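# Seat the upright loose cup upside down on the free plug

## Task

Take the one loose cup whose open wide end faces up, turn it so the wide end points down, and push it fully onto the uncovered plug of the fixture that has no cup, seated all the way. Do not disturb the cups already sitting on the other fixtures, and release the cup once it is seated.

## Robot and tools

Robot: two arms, left_arm and right_arm, each ending in a parallel two-finger gripper. Neither name describes an image side. All poses share one scene frame: origin on the table surface midway between the arms, +z up, +x outward over the table, and left_arm sits toward +y. Distances are metres, quaternions are written w first (qw, qx, qy, qz). In the gripper's own frame the fingers extend along +z and close along y. The reported end_effector_position is the point between the pads, roughly 1 cm short of the fingertips. Reported hand positions get less accurate at long reach, and arms usually settle a centimetre or more from the commanded pose, typically low.

Row format (used by every moving tool): one flat list of 16 numbers covering both arms, always all 16 even if one arm is idle: left x, y, z, qw, qx, qy, qz, opening, then right x, y, z, qw, qx, qy, qz, opening. x, y, z and the quaternion are an absolute target pose for that gripper in the scene frame, not an offset. Opening runs from -1 (closed) to +1 (fully open, 0.094 m). To keep an arm still, resend exactly its last reported position and quaternion plus the opening it should hold; to keep a gripper's orientation, repeat one fixed quaternion rather than copying the drifting reported one.

execute_actions(actions): a list of up to 15 actions; each action is a list of up to 15 rows, one row per 1/30 s control step; a short action repeats its final row until 15 steps pass. An empty list just reports state and images. Every target must lie within 0.6 m of that gripper's current position along each of its own axes, or the action is refused for both arms; a malformed action or a failing first action rejects the whole call with no motion. Per control step the commanded pose is clipped to 70 mm and 16 degrees from the measured one, so long jumps need several actions; after an action the arm stops at the last clipped pose. Position is favoured over orientation when both cannot be met. Elbows never fully straighten.

move(target, speed, blocking): target is one 16-number row as above (absolute poses for both arms). Each gripper travels a straight line, both finishing together, taking 0.5 to 10 s (cut off at 10 s). speed is the path top speed in m/s, 0.002 to 0.5, default 0.25; rotation is capped at twice that in rad/s, taking the shorter way round. Openings are applied at the start. Paths ignore obstacles and the other arm; grippers may lag, wander, or overshoot speed near full reach. Faster contact hits harder, and aiming further beyond contact presses harder. The result adds a move: line giving the ending (done, off_target, moving, held, fault) and limits (paced = the pose sent was clipped; held = a check blocked steps, after which the arm may jump fast), plus each gripper's distance to its target. If only one arm is named, the other finished fine. blocking=false returns after 0.5 s while motion continues; then use wait(0) to poll, and call wait or stop before sending new rows or moves.

wait(seconds): 0 to 10; lets the simulation run with the last commands held; returns early if a running move finishes. stop(): brakes a running move (needs stopping distance; fingers continue). zoom_image(camera, region): region is [x0, y0, x1, y1] in that camera's pixels, origin top-left, at most 504x504; cameras are cam_head_left, cam_head_right, cam_high, cam_low (504x504) and cam_left_wrist, cam_right_wrist (616x616 fisheye). Calibration intrinsics and world-to-camera transforms are supplied, but each may be slightly off. finished_scene(scene): ends the current scene (give its number) after the last command is held; irreversible; it reports success and the next task.

Result lines: a state line per arm with position and quaternion; Hand target lines showing where the controller is currently driving each gripper; grip_measured giving measured finger opening on the command scale (the last joint value is the opening in metres; each gripper has a fixed bias up to about 1 mm). A pose unreachable line means the clearance check altered or blocked that arm's command. FAULT or OVER-TEMPERATURE FAULT lines mean an arm was stopped. MOTOR HOT warns from 75 °C; 90 °C stops that arm for 10 s; 100 °C makes the arm drop everything and fall. Holding loads, even while you deliberate, heats motors.

Gripping: to hold something, command an opening below grip_measured, about 0.03 lower for a firm grip, less for a lighter one. Pads can spike in force on first contact; thin parts (under ~2 mm) are gripped more weakly. Occasional external tugs on held parts or pushes on loose objects may happen.

Avoid: knocking anything off the table (fails the task), letting the arms collide or press on each other, dropping or slamming the cup, hard pushes into fixtures or the seated cups. Robot time, smoothness and low effort are valued, while thinking time costs nothing once commands finish, though the robot keeps running while you compose replies.

Each tool is called after "Request:" as name(argument=value, ...) on one line, values as JSON.

## Session

I'll start by looking at the scene.

Request:
execute_actions(actions=[])

Scene clock: 0.00 s.
left_arm: end_effector_position=(+0.1514, +0.5389, +0.2109) grip_measured=+1.000 end_effector_quat_wxyz=(-0.155, +0.875, -0.379, +0.257) | right_arm: end_effector_position=(+0.2601, +0.1748, +0.2375) grip_measured=+1.000 end_effector_quat_wxyz=(-0.402, +0.640, -0.592, -0.280)
Joint positions: left_arm=[ 1.653  1.398  1.35  -1.412  0.6   -0.813  0.094] | right_arm=[ 1.107  2.014  1.823 -0.398 -0.358 -0.447  0.094]
Joint velocities: left_arm=[-0.002  0.007  0.007  0.007  0.022 -0.037  0.   ] | right_arm=[ 0.002  0.002  0.002 -0.007  0.022 -0.037  0.   ]
Hand target (left_arm): +0.152, +0.540, +0.215; -0.165, +0.872, -0.384, +0.255
Hand target (right_arm): +0.259, +0.174, +0.248; -0.409, +0.639, -0.587, -0.283

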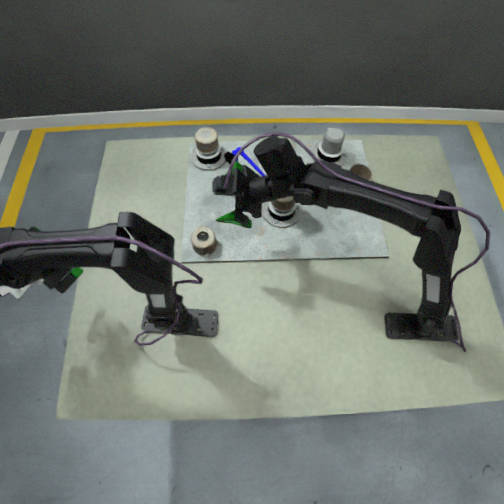

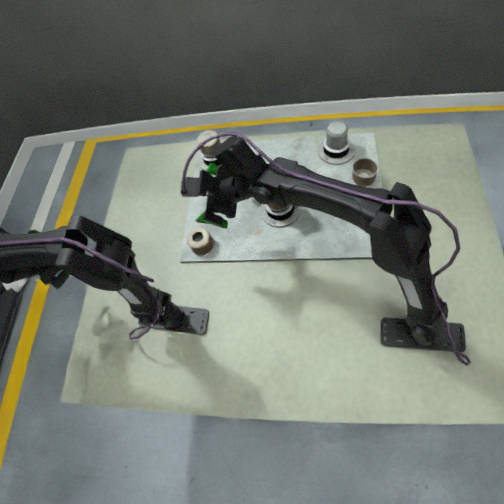

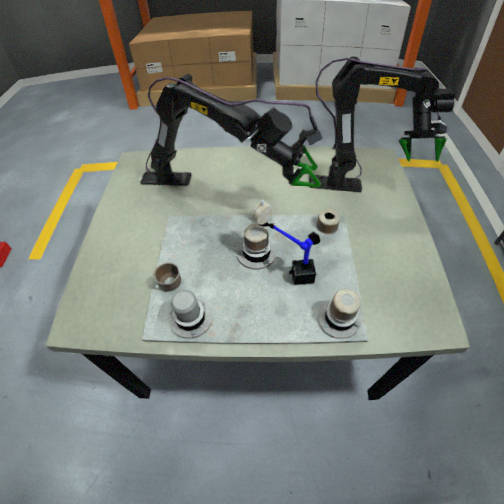

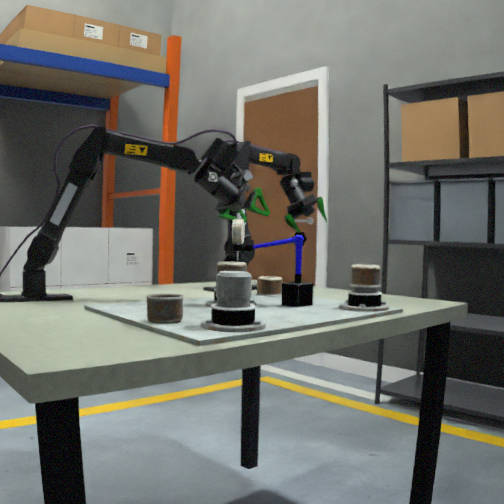

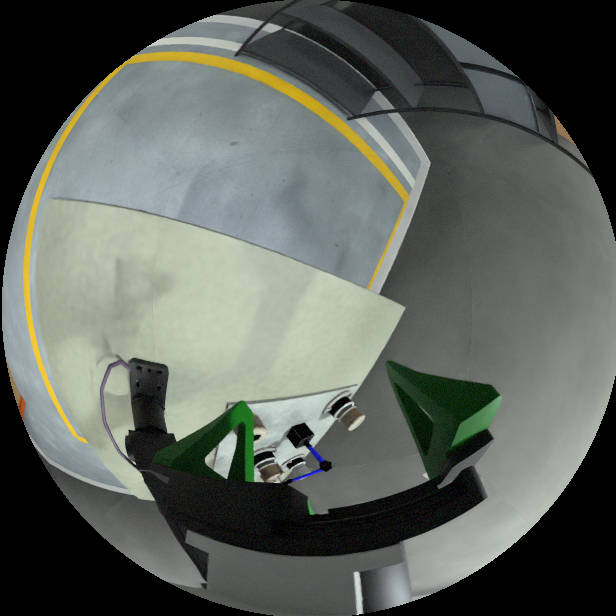

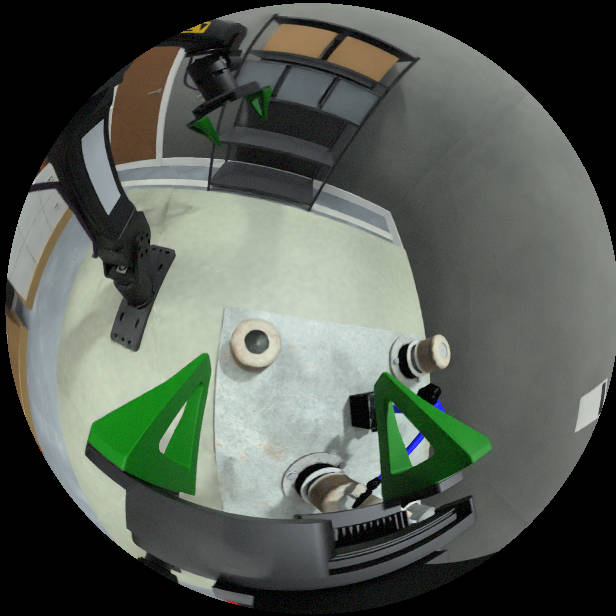

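Request:
zoom_image(camera="cam_high", region=[130, 190, 380, 350])

Request:
zoom_image(camera="cam_low", region=[120, 200, 410, 350])

Request:
zoom_image(camera="cam_head_right", region=[170, 110, 400, 270])

Region (130, 190, 380, 350) of cam_high's 504x504 image, scaled by 2.016, with more detail than that image has; it fills the top 323 rows of this view, and the rest is white.

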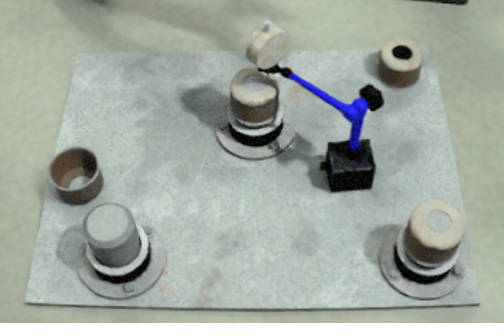

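Region (120, 200, 410, 350) of cam_low's 504x504 image, scaled by 1.738, with more detail than that image has; it fills the top 261 rows of this view, and the rest is white.

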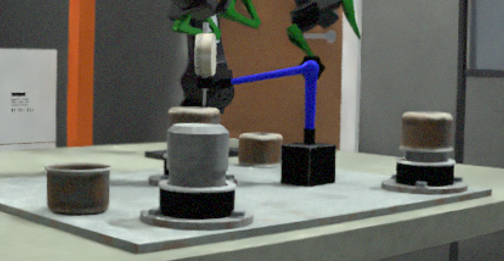

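Region (170, 110, 400, 270) of cam_head_right's 504x504 image, scaled by 2.191, with more detail than that image has; it fills the top 351 rows of this view, and the rest is white.

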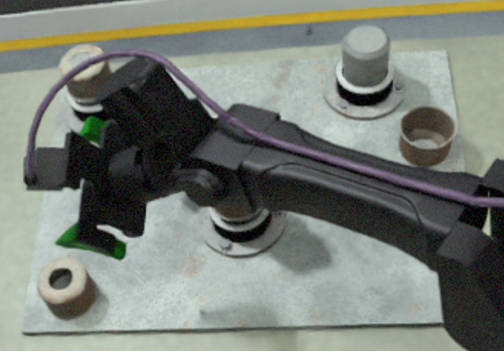

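Request:
move(target=[0.1514, 0.5389, 0.2109, -0.155, 0.875, -0.379, 0.257, 1.0, 0.42, -0.24, 0.22, 0.0, -0.1, 0.995, 0.0, 1.0], speed=0.3)

Scene clock: 20.20 s.
left_arm: end_effector_position=(+0.1514, +0.5389, +0.2109) grip_measured=+1.000 end_effector_quat_wxyz=(-0.155, +0.876, -0.379, +0.257) | right_arm: end_effector_position=(+0.4230, -0.2345, +0.2078) grip_measured=+1.000 end_effector_quat_wxyz=(+0.099, -0.100, +0.990, +0.028)
Joint positions: left_arm=[ 1.653  1.398  1.35  -1.412  0.6   -0.814  0.094] | right_arm=[ 0.358  2.114  2.309 -1.562 -0.024  0.062  0.094]
Joint velocities: left_arm=[-0.012  0.007 -0.012 -0.007  0.007  0.051  0.   ] | right_arm=[-0.007  0.017 -0.012  0.022  0.022 -0.037  0.   ]
Hand target (left_arm): +0.151, +0.539, +0.211; -0.155, +0.875, -0.379, +0.257
Hand target (right_arm): +0.426, -0.235, +0.219; +0.114, -0.096, +0.989, +0.025
Off the commanded pose (left_arm): 0.000 m, 0 deg.
Off the commanded pose (right_arm): 0.014 m, 12 deg.
joint sent to its limit (right arm) — the command would take joint 4 (wrist pitch) past its lower limit, so that joint was sent only as far as its limit.
move: off_target (right_arm)
camera_calibration (this result's frames):
cam_left_wrist: T_world_to_cam=[[0.730344, 0.380678, 0.567171, -0.429547], [0.127763, -0.891789, 0.434038, 0.423363], [0.671025, -0.244534, -0.699949, 0.293069], [0, 0, 0, 1]] pos_world=[0.0629702, 0.612735, 0.265004]
cam_right_wrist: T_world_to_cam=[[0.379374, -0.921893, 0.0786677, -0.399699], [-0.877336, -0.331424, 0.347045, 0.262415], [-0.293866, -0.200678, -0.934543, 0.368931], [0, 0, 0, 1]] pos_world=[0.490278, -0.207473, 0.285156]

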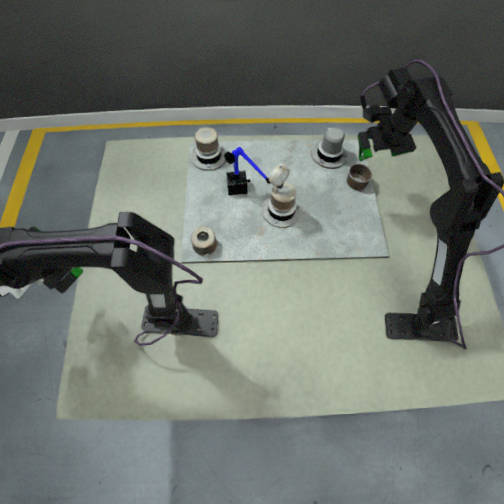

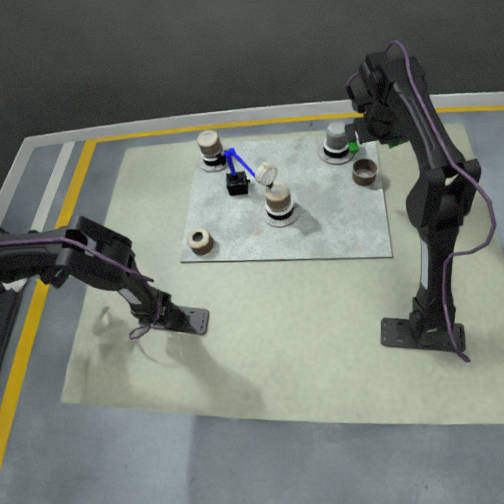

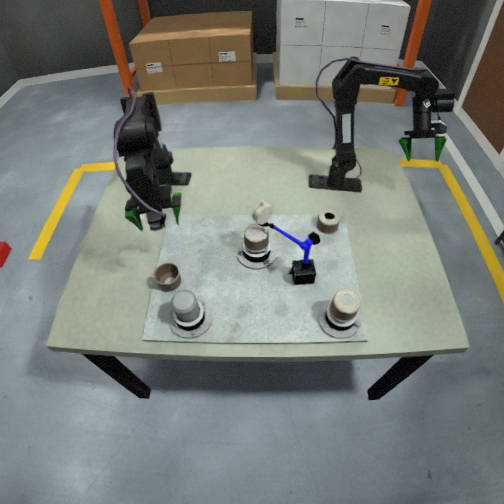

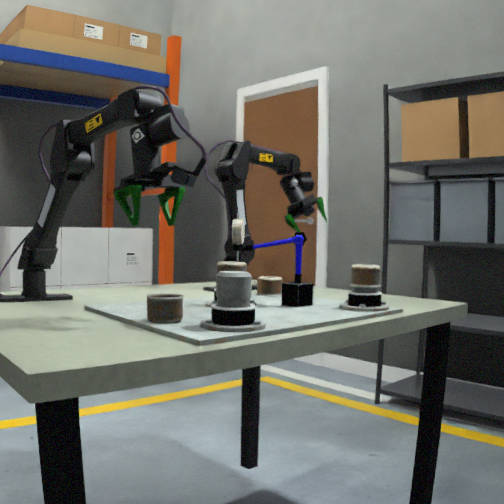

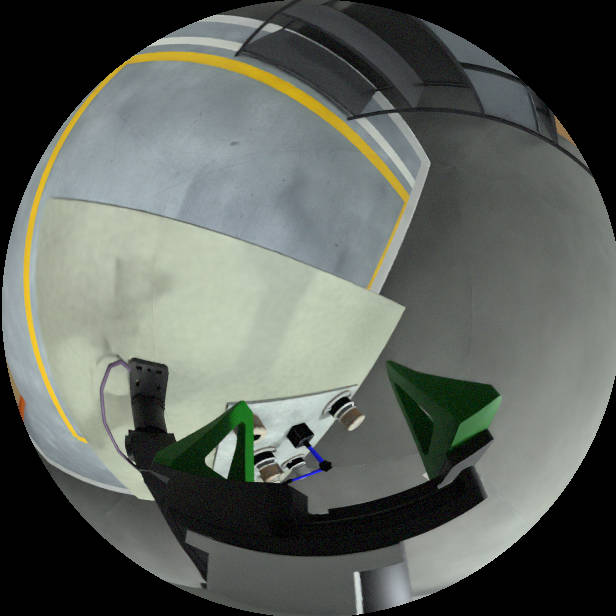

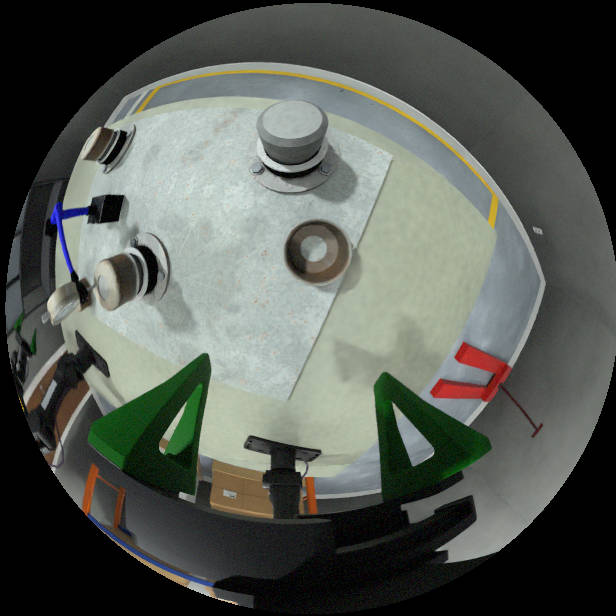

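Request:
zoom_image(camera="cam_right_wrist", region=[200, 80, 420, 300])

Request:
zoom_image(camera="cam_head_left", region=[290, 110, 420, 210])

Request:
zoom_image(camera="cam_high", region=[130, 250, 230, 350])

Request:
zoom_image(camera="cam_low", region=[130, 250, 280, 340])

Region (200, 80, 420, 300) of cam_right_wrist's 616x616 image, scaled by 2.291, with more detail than that image has.

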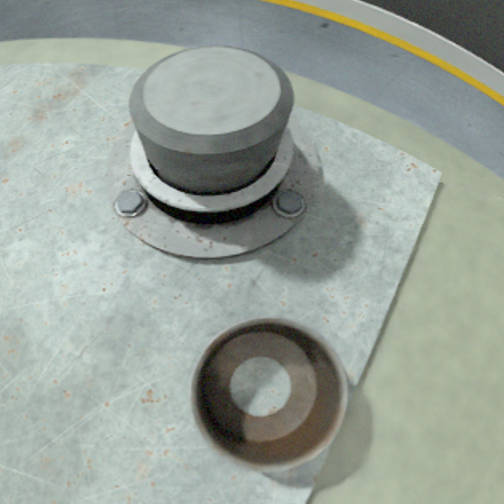

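Region (290, 110, 420, 210) of cam_head_left's 504x504 image, scaled by 3.877, with more detail than that image has; it fills the top 388 rows of this view, and the rest is white.

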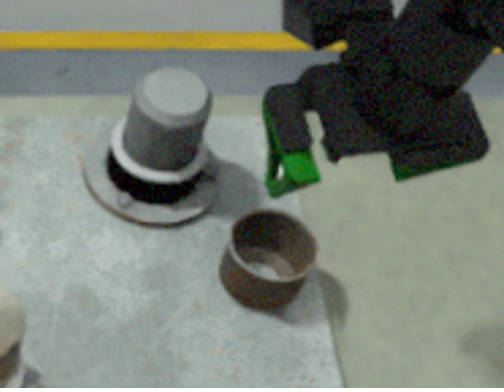

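Region (130, 250, 230, 350) of cam_high's 504x504 image, scaled by 5.040, with more detail than that image has.

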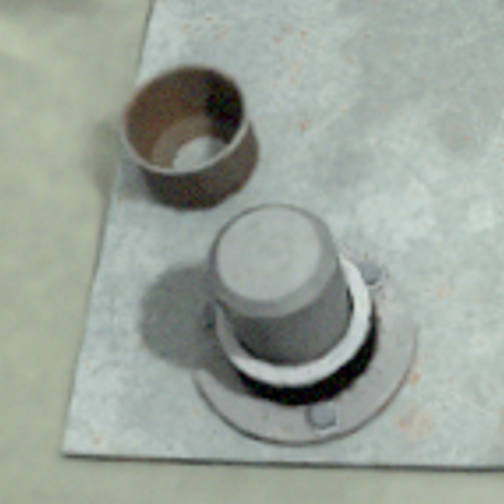

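Region (130, 250, 280, 340) of cam_low's 504x504 image, scaled by 3.360, with more detail than that image has; it fills the top 302 rows of this view, and the rest is white.

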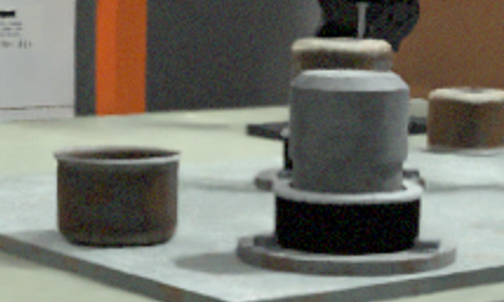

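Request:
move(target=[0.1514, 0.5389, 0.2109, -0.155, 0.875, -0.379, 0.257, 1.0, 0.478, -0.236, 0.12, 0.1296, -0.1157, 0.9847, 0.0152, 1.0], speed=0.2)

Scene clock: 35.83 s.
left_arm: end_effector_position=(+0.1514, +0.5389, +0.2109) grip_measured=+1.000 end_effector_quat_wxyz=(-0.155, +0.876, -0.378, +0.257) | right_arm: end_effector_position=(+0.4770, -0.2301, +0.1166) grip_measured=+1.000 end_effector_quat_wxyz=(+0.121, -0.116, +0.986, +0.020)
Joint positions: left_arm=[ 1.653  1.398  1.35  -1.412  0.6   -0.815  0.094] | right_arm=[ 0.344  2.209  2.075 -1.191 -0.008  0.013  0.094]
Joint velocities: left_arm=[-0.022  0.012  0.002  0.022  0.081 -0.007  0.   ] | right_arm=[-0.007  0.007 -0.002  0.022  0.022 -0.007  0.   ]
Hand target (left_arm): +0.151, +0.539, +0.211; -0.155, +0.875, -0.379, +0.257
Hand target (right_arm): +0.478, -0.235, +0.120; +0.129, -0.116, +0.985, +0.015
Off the commanded pose (left_arm): 0.000 m, 0 deg.
Off the commanded pose (right_arm): 0.007 m, 1 deg.
move: done
camera_calibration (this result's frames):
cam_left_wrist: T_world_to_cam=[[0.730208, 0.381029, 0.56711, -0.429703], [0.128029, -0.891655, 0.434235, 0.423209], [0.671122, -0.244475, -0.699876, 0.293008], [0, 0, 0, 1]] pos_world=[0.0629455, 0.612719, 0.264986]
cam_right_wrist: T_world_to_cam=[[0.402454, -0.908648, 0.11131, -0.42077], [-0.882988, -0.353219, 0.309141, 0.344975], [-0.241584, -0.222701, -0.94448, 0.271598], [0, 0, 0, 1]] pos_world=[0.539563, -0.199995, 0.196709]

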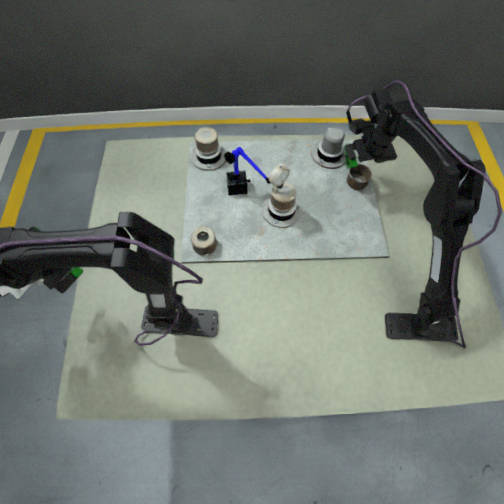

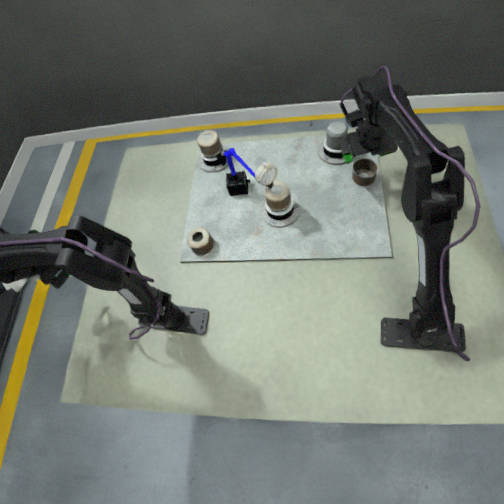

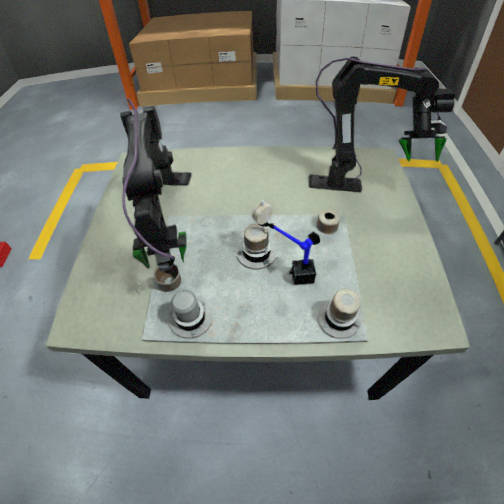

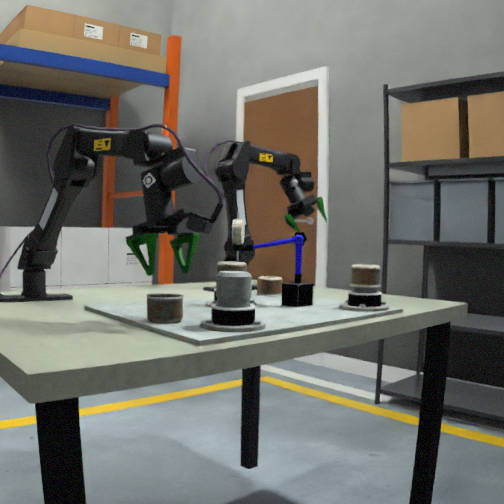

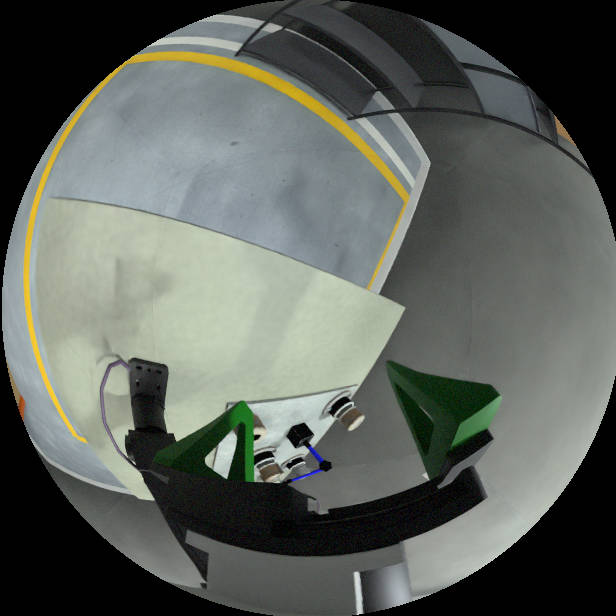

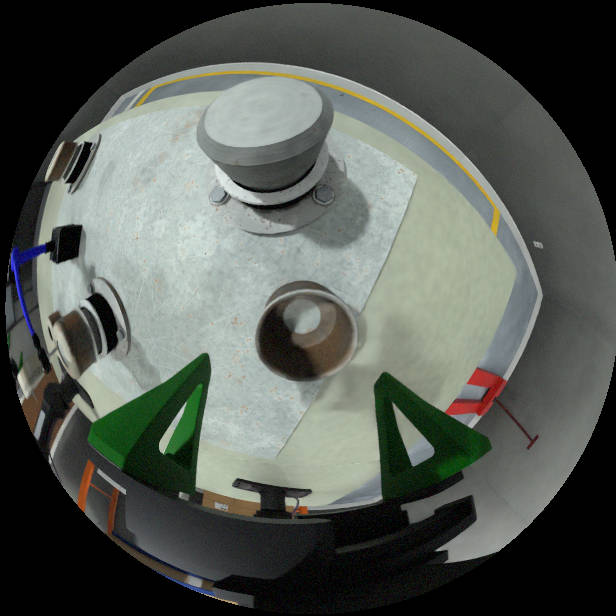

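Request:
move(target=[0.1514, 0.5389, 0.2109, -0.155, 0.875, -0.379, 0.257, 1.0, 0.483, -0.243, 0.095, 0.0, 0.1494, 0.9888, 0.0, 1.0], speed=0.15)

Scene clock: 41.00 s.
left_arm: end_effector_position=(+0.1514, +0.5389, +0.2109) grip_measured=+1.000 end_effector_quat_wxyz=(-0.155, +0.876, -0.378, +0.257) | right_arm: end_effector_position=(+0.4785, -0.2403, +0.0869) grip_measured=+1.000 end_effector_quat_wxyz=(+0.014, +0.142, +0.990, +0.007)
Joint positions: left_arm=[ 1.653  1.398  1.35  -1.412  0.6   -0.815  0.094] | right_arm=[ 0.325  2.532  2.555 -1.562 -0.002  0.513  0.094]
Joint velocities: left_arm=[-0.002  0.002 -0.002 -0.007 -0.022 -0.051  0.   ] | right_arm=[-0.007 -0.002  0.002 -0.007 -0.022 -0.037  0.   ]
Hand target (left_arm): +0.151, +0.539, +0.211; -0.155, +0.875, -0.379, +0.257
Hand target (right_arm): +0.483, -0.243, +0.095; +0.025, +0.151, +0.988, +0.011
Off the commanded pose (left_arm): 0.000 m, 0 deg.
Off the commanded pose (right_arm): 0.010 m, 2 deg.
joint sent to its limit (right arm) — the command would take joint 4 (wrist pitch) past its lower limit, so that joint was sent only as far as its limit.
move: done
camera_calibration (this result's frames):
cam_left_wrist: T_world_to_cam=[[0.729936, 0.381731, 0.566987, -0.430014], [0.128561, -0.891387, 0.434628, 0.422901], [0.671316, -0.244358, -0.699731, 0.292884], [0, 0, 0, 1]] pos_world=[0.0628962, 0.612687, 0.264949]
cam_right_wrist: T_world_to_cam=[[-0.0816397, -0.994635, 0.0635278, -0.212153], [-0.856029, 0.102622, 0.506639, 0.431394], [-0.510441, -0.0130198, -0.859814, 0.413329], [0, 0, 0, 1]] pos_world=[0.562946, -0.249904, 0.150302]

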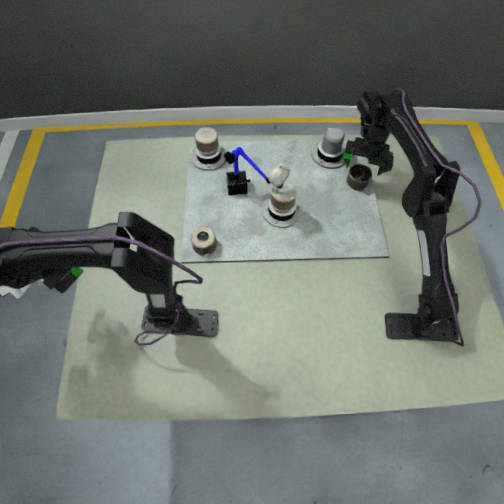

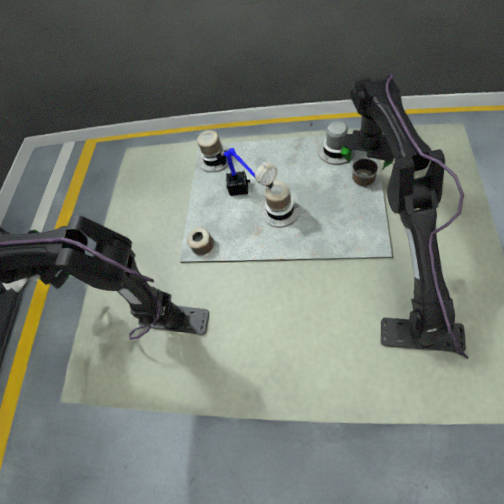

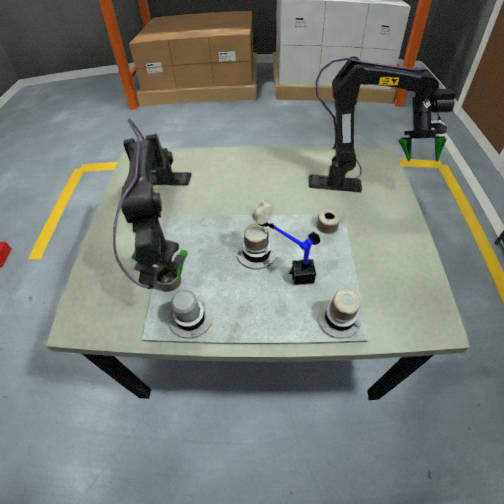

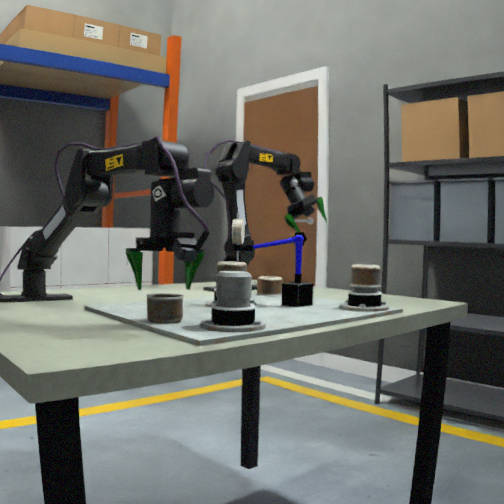

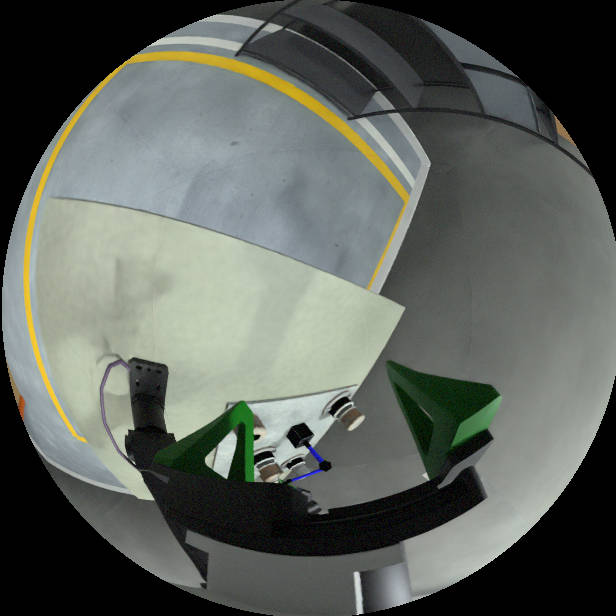

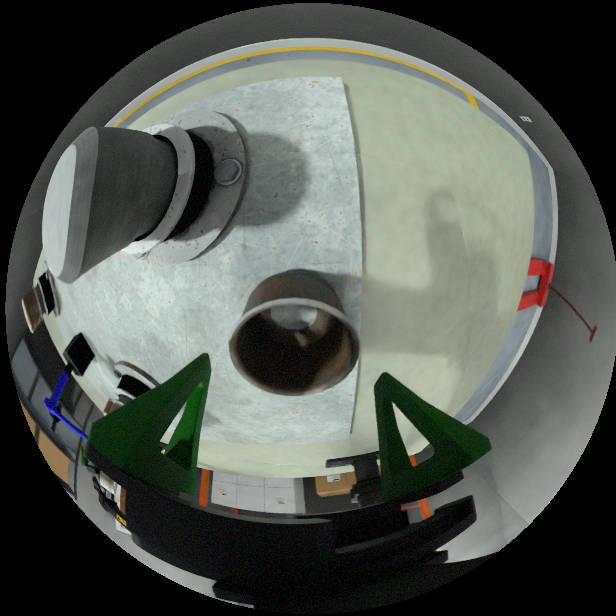

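Request:
move(target=[0.1514, 0.5389, 0.2109, -0.155, 0.875, -0.379, 0.257, 1.0, 0.483, -0.241, 0.043, 0.0, 0.1494, 0.9888, 0.0, 1.0], speed=0.08)

Scene clock: 43.33 s.
left_arm: end_effector_position=(+0.1514, +0.5389, +0.2109) grip_measured=+1.000 end_effector_quat_wxyz=(-0.155, +0.876, -0.378, +0.257) | right_arm: end_effector_position=(+0.4826, -0.2393, +0.0440) grip_measured=+1.000 end_effector_quat_wxyz=(-0.002, +0.145, +0.989, +0.000)
Joint positions: left_arm=[ 1.653  1.398  1.35  -1.412  0.6   -0.816  0.094] | right_arm=[ 0.325  2.577  2.466 -1.464 -0.002  0.519  0.094]
Joint velocities: left_arm=[ 0.002 -0.017 -0.012 -0.022 -0.066 -0.022  0.   ] | right_arm=[-0.012 -0.012 -0.002  0.022  0.007  0.051  0.   ]
Hand target (left_arm): +0.151, +0.539, +0.211; -0.155, +0.875, -0.379, +0.257
Hand target (right_arm): +0.483, -0.241, +0.043; -0.000, +0.150, +0.989, -0.000
Off the commanded pose (left_arm): 0.000 m, 0 deg.
Off the commanded pose (right_arm): 0.002 m, 1 deg.
move: done
camera_calibration (this result's frames):
cam_left_wrist: T_world_to_cam=[[0.729664, 0.382433, 0.566865, -0.430325], [0.129093, -0.891118, 0.435021, 0.422593], [0.67151, -0.244241, -0.699586, 0.292761], [0, 0, 0, 1]] pos_world=[0.0628469, 0.612655, 0.264911]
cam_right_wrist: T_world_to_cam=[[-0.0845655, -0.993642, 0.074325, -0.206975], [-0.837443, 0.111296, 0.535073, 0.448363], [-0.539943, -0.0169943, -0.84153, 0.391074], [0, 0, 0, 1]] pos_world=[0.569133, -0.248914, 0.104577]

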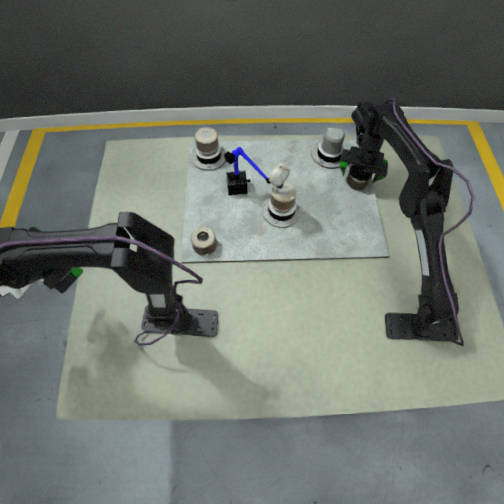

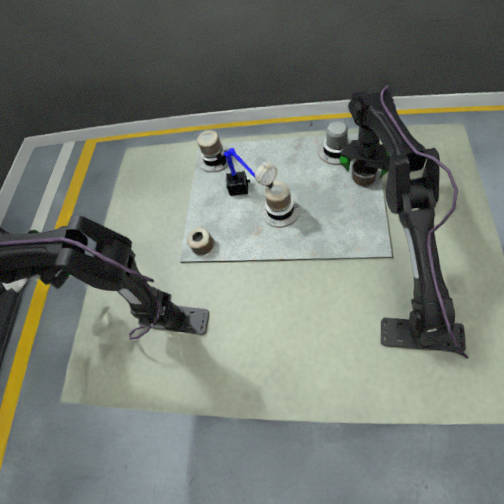

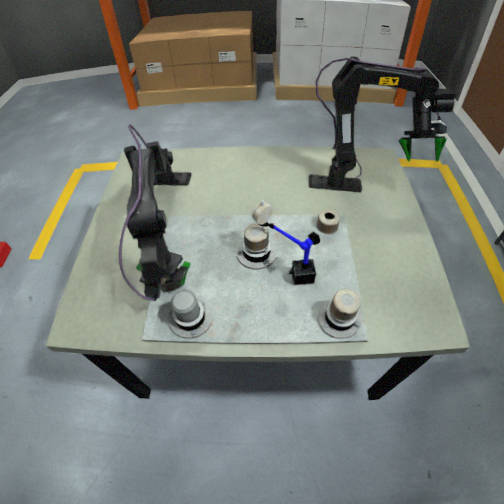

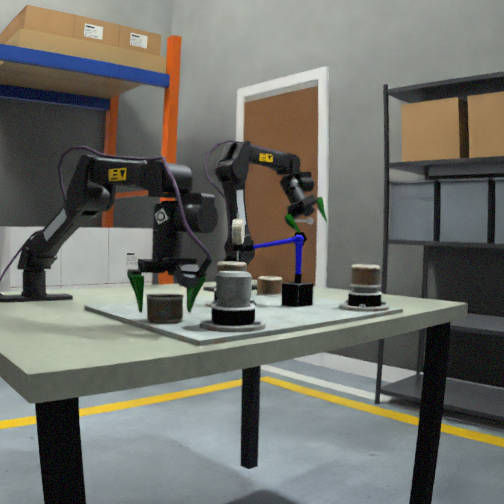

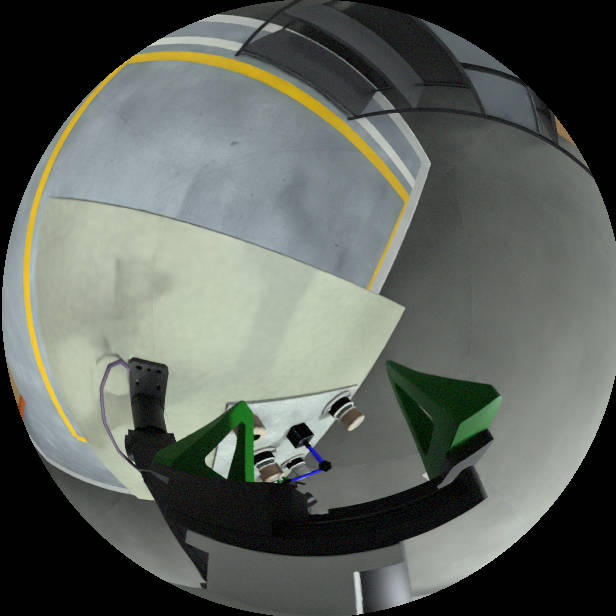

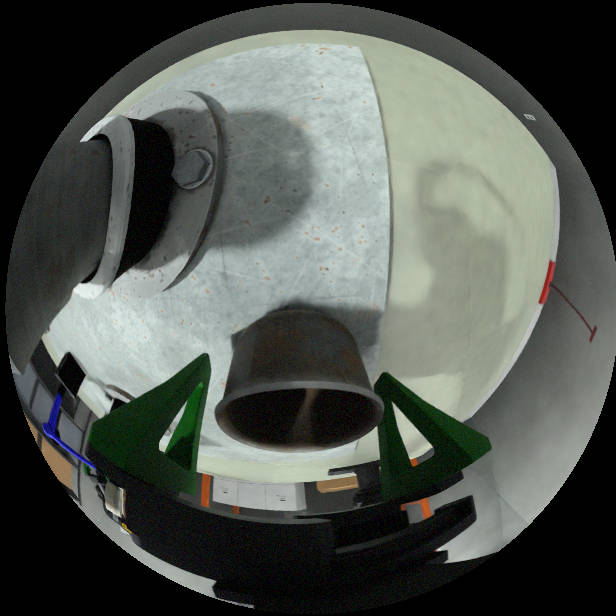

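Request:
zoom_image(camera="cam_low", region=[110, 240, 260, 340])

Region (110, 240, 260, 340) of cam_low's 504x504 image, scaled by 3.360, with more detail than that image has.

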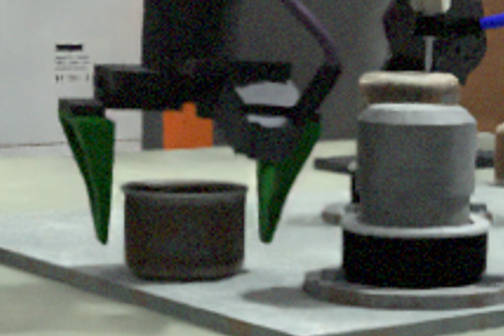

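Request:
move(target=[0.1514, 0.5389, 0.2109, -0.155, 0.875, -0.379, 0.257, 1.0, 0.483, -0.241, 0.043, 0.0, 0.1494, 0.9888, 0.0, 0.42], speed=0.08)

Scene clock: 44.87 s.
left_arm: end_effector_position=(+0.1514, +0.5389, +0.2109) grip_measured=+1.000 end_effector_quat_wxyz=(-0.155, +0.876, -0.378, +0.257) | right_arm: end_effector_position=(+0.4831, -0.2391, +0.0440) grip_measured=+0.481 end_effector_quat_wxyz=(-0.002, +0.145, +0.989, +0.001)
Joint positions: left_arm=[ 1.653  1.398  1.35  -1.412  0.6   -0.816  0.094] | right_arm=[ 0.325  2.577  2.466 -1.462 -0.003  0.519  0.07 ]
Joint velocities: left_arm=[ 0.007  0.002 -0.002 -0.007  0.007  0.007  0.   ] | right_arm=[-0.002 -0.002  0.017 -0.037  0.037 -0.007  0.   ]
Hand target (left_arm): +0.151, +0.539, +0.211; -0.155, +0.875, -0.379, +0.257
Hand target (right_arm): +0.483, -0.241, +0.043; -0.000, +0.149, +0.989, -0.000
Off the commanded pose (left_arm): 0.000 m, 0 deg.
Off the commanded pose (right_arm): 0.002 m, 1 deg.
move: done
camera_calibration (this result's frames):
cam_left_wrist: T_world_to_cam=[[0.729528, 0.382784, 0.566804, -0.430481], [0.129359, -0.890984, 0.435217, 0.422438], [0.671607, -0.244182, -0.699514, 0.2927], [0, 0, 0, 1]] pos_world=[0.0628223, 0.612639, 0.264893]
cam_right_wrist: T_world_to_cam=[[-0.0850766, -0.993669, 0.0733778, -0.206482], [-0.838347, 0.111188, 0.533678, 0.449191], [-0.538458, -0.0161125, -0.842498, 0.390853], [0, 0, 0, 1]] pos_world=[0.569469, -0.248822, 0.104721]

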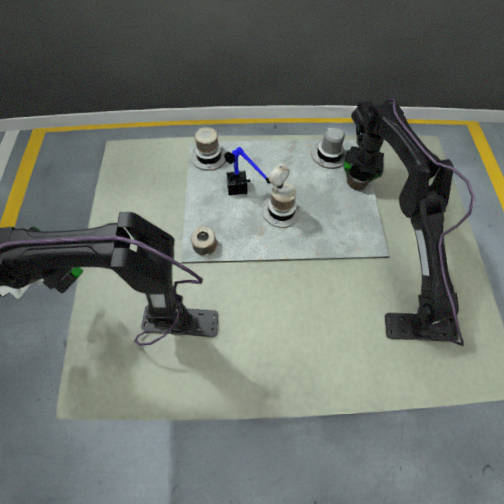

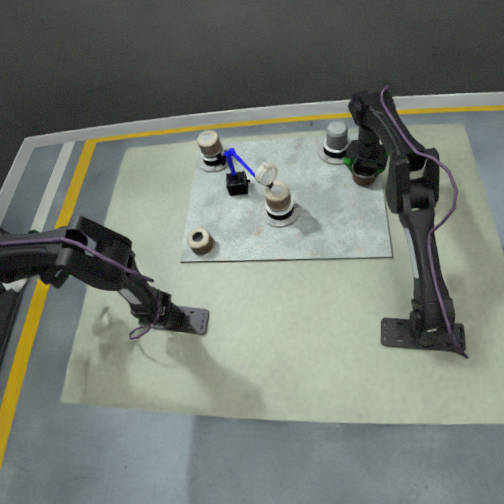

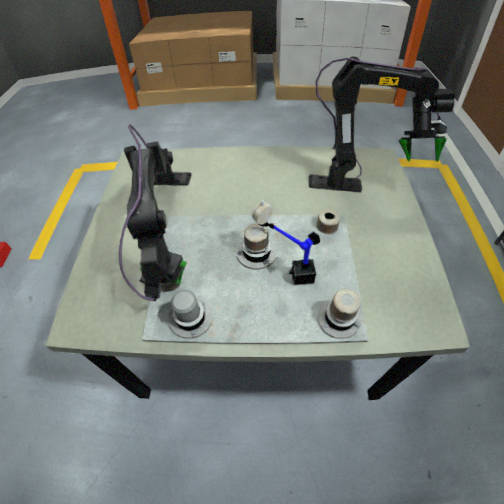

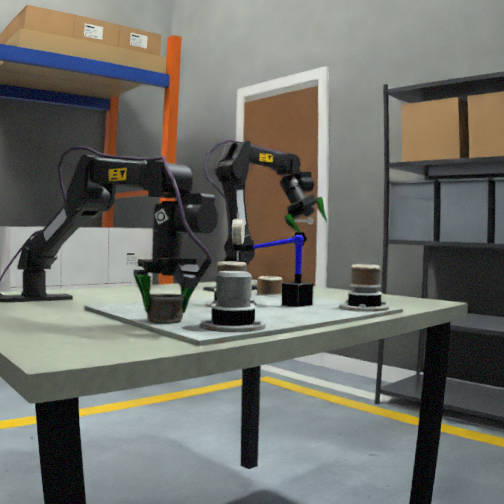

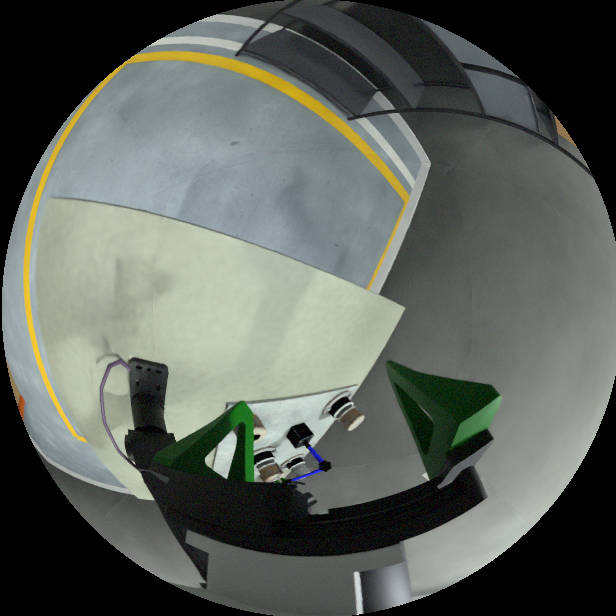

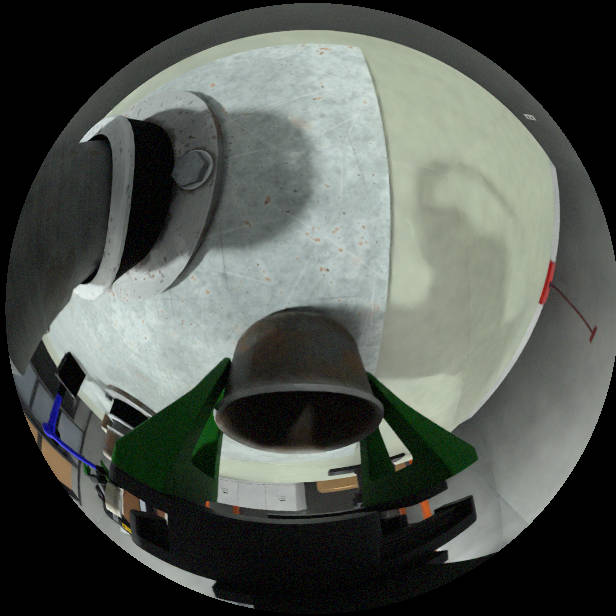

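Request:
move(target=[0.20, 0.30, 0.25, 0.0, 0.0, 0.7071, -0.7071, 1.0, 0.42, -0.23, 0.17, 0.1296, -0.1157, 0.9847, 0.0152, 0.43], speed=0.2)

Scene clock: 54.87 s.
left_arm: end_effector_position=(+0.1968, +0.3018, +0.2387) grip_measured=+1.000 end_effector_quat_wxyz=(+0.239, -0.410, +0.845, -0.247) | right_arm: end_effector_position=(+0.4182, -0.2340, +0.1572) grip_measured=+0.481 end_effector_quat_wxyz=(+0.106, -0.111, +0.988, +0.013)
Joint positions: left_arm=[ 0.906  0.767  1.112 -1.583  0.631 -0.214  0.094] | right_arm=[ 0.376  1.998  1.922 -1.281  0.01   0.055  0.07 ]
Joint velocities: left_arm=[-0.017  0.007 -0.022 -0.007 -0.022  0.037  0.   ] | right_arm=[-0.002 -0.012  0.007  0.007 -0.022 -0.022  0.001]
Hand target (left_arm): +0.197, +0.300, +0.248; +0.258, -0.390, +0.851, -0.240
Hand target (right_arm): +0.419, -0.231, +0.169; +0.129, -0.118, +0.985, +0.014
Off the commanded pose (left_arm): 0.012 m, 79 deg; orientation clipped at the last step of the last action.
Off the commanded pose (right_arm): 0.014 m, 3 deg.
joint sent to its limit (left arm) — the command would take joint 4 (wrist pitch) past its lower limit, so that joint was sent only as far as its limit.
move: off_target (left_arm, right_arm); limits=paced
camera_calibration (this result's frames):
cam_left_wrist: T_world_to_cam=[[0.346765, -0.774383, 0.52923, 0.0449588], [-0.879664, -0.464307, -0.103007, 0.391508], [0.325492, -0.429826, -0.842202, 0.381985], [0, 0, 0, 1]] pos_world=[0.204472, 0.380782, 0.338243]
cam_right_wrist: T_world_to_cam=[[0.394081, -0.911958, 0.114161, -0.402888], [-0.877698, -0.336575, 0.341121, 0.275769], [-0.272664, -0.234628, -0.933062, 0.303288], [0, 0, 0, 1]] pos_world=[0.483508, -0.20344, 0.23491]

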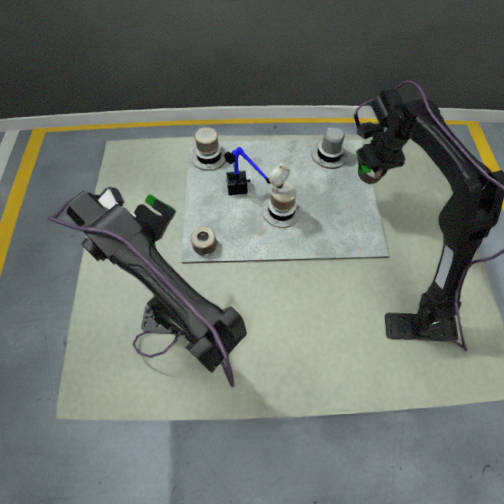

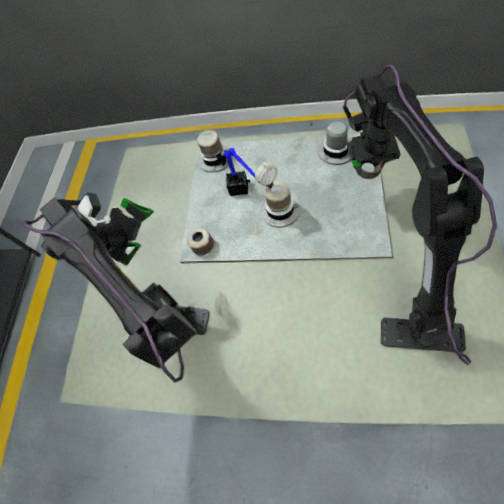

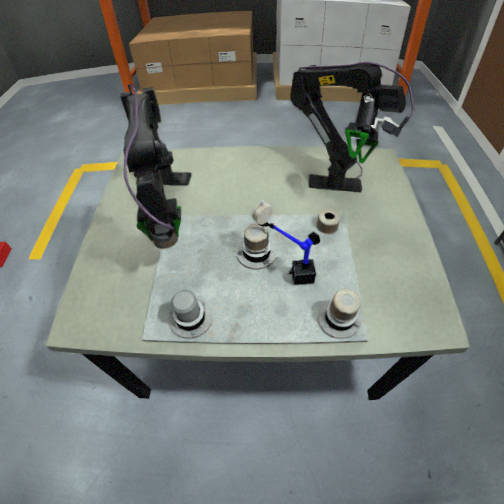

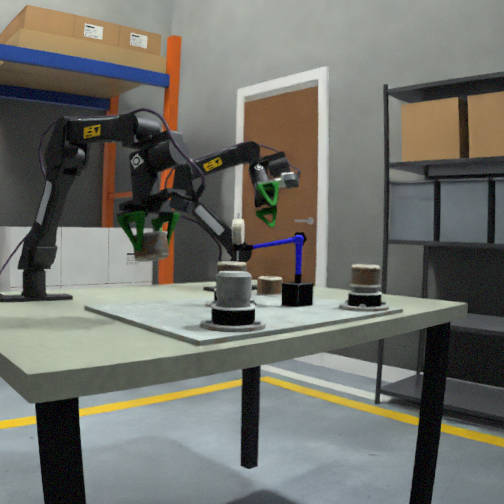

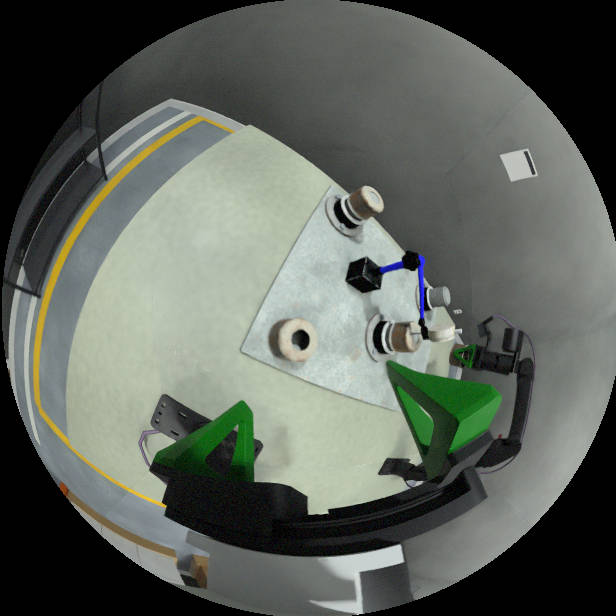

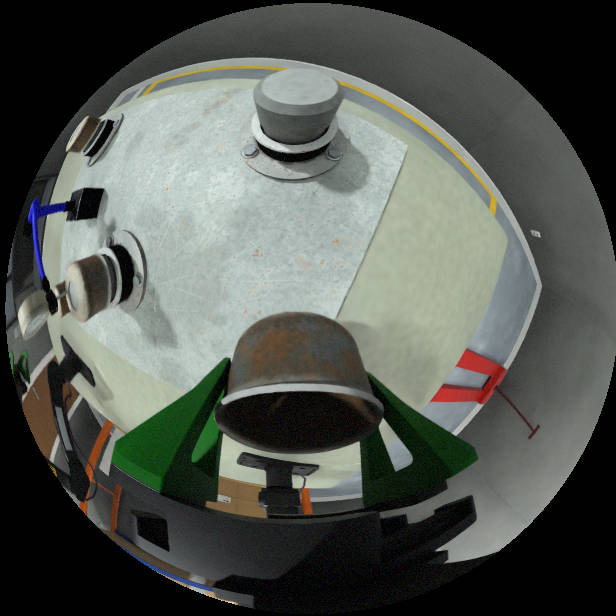

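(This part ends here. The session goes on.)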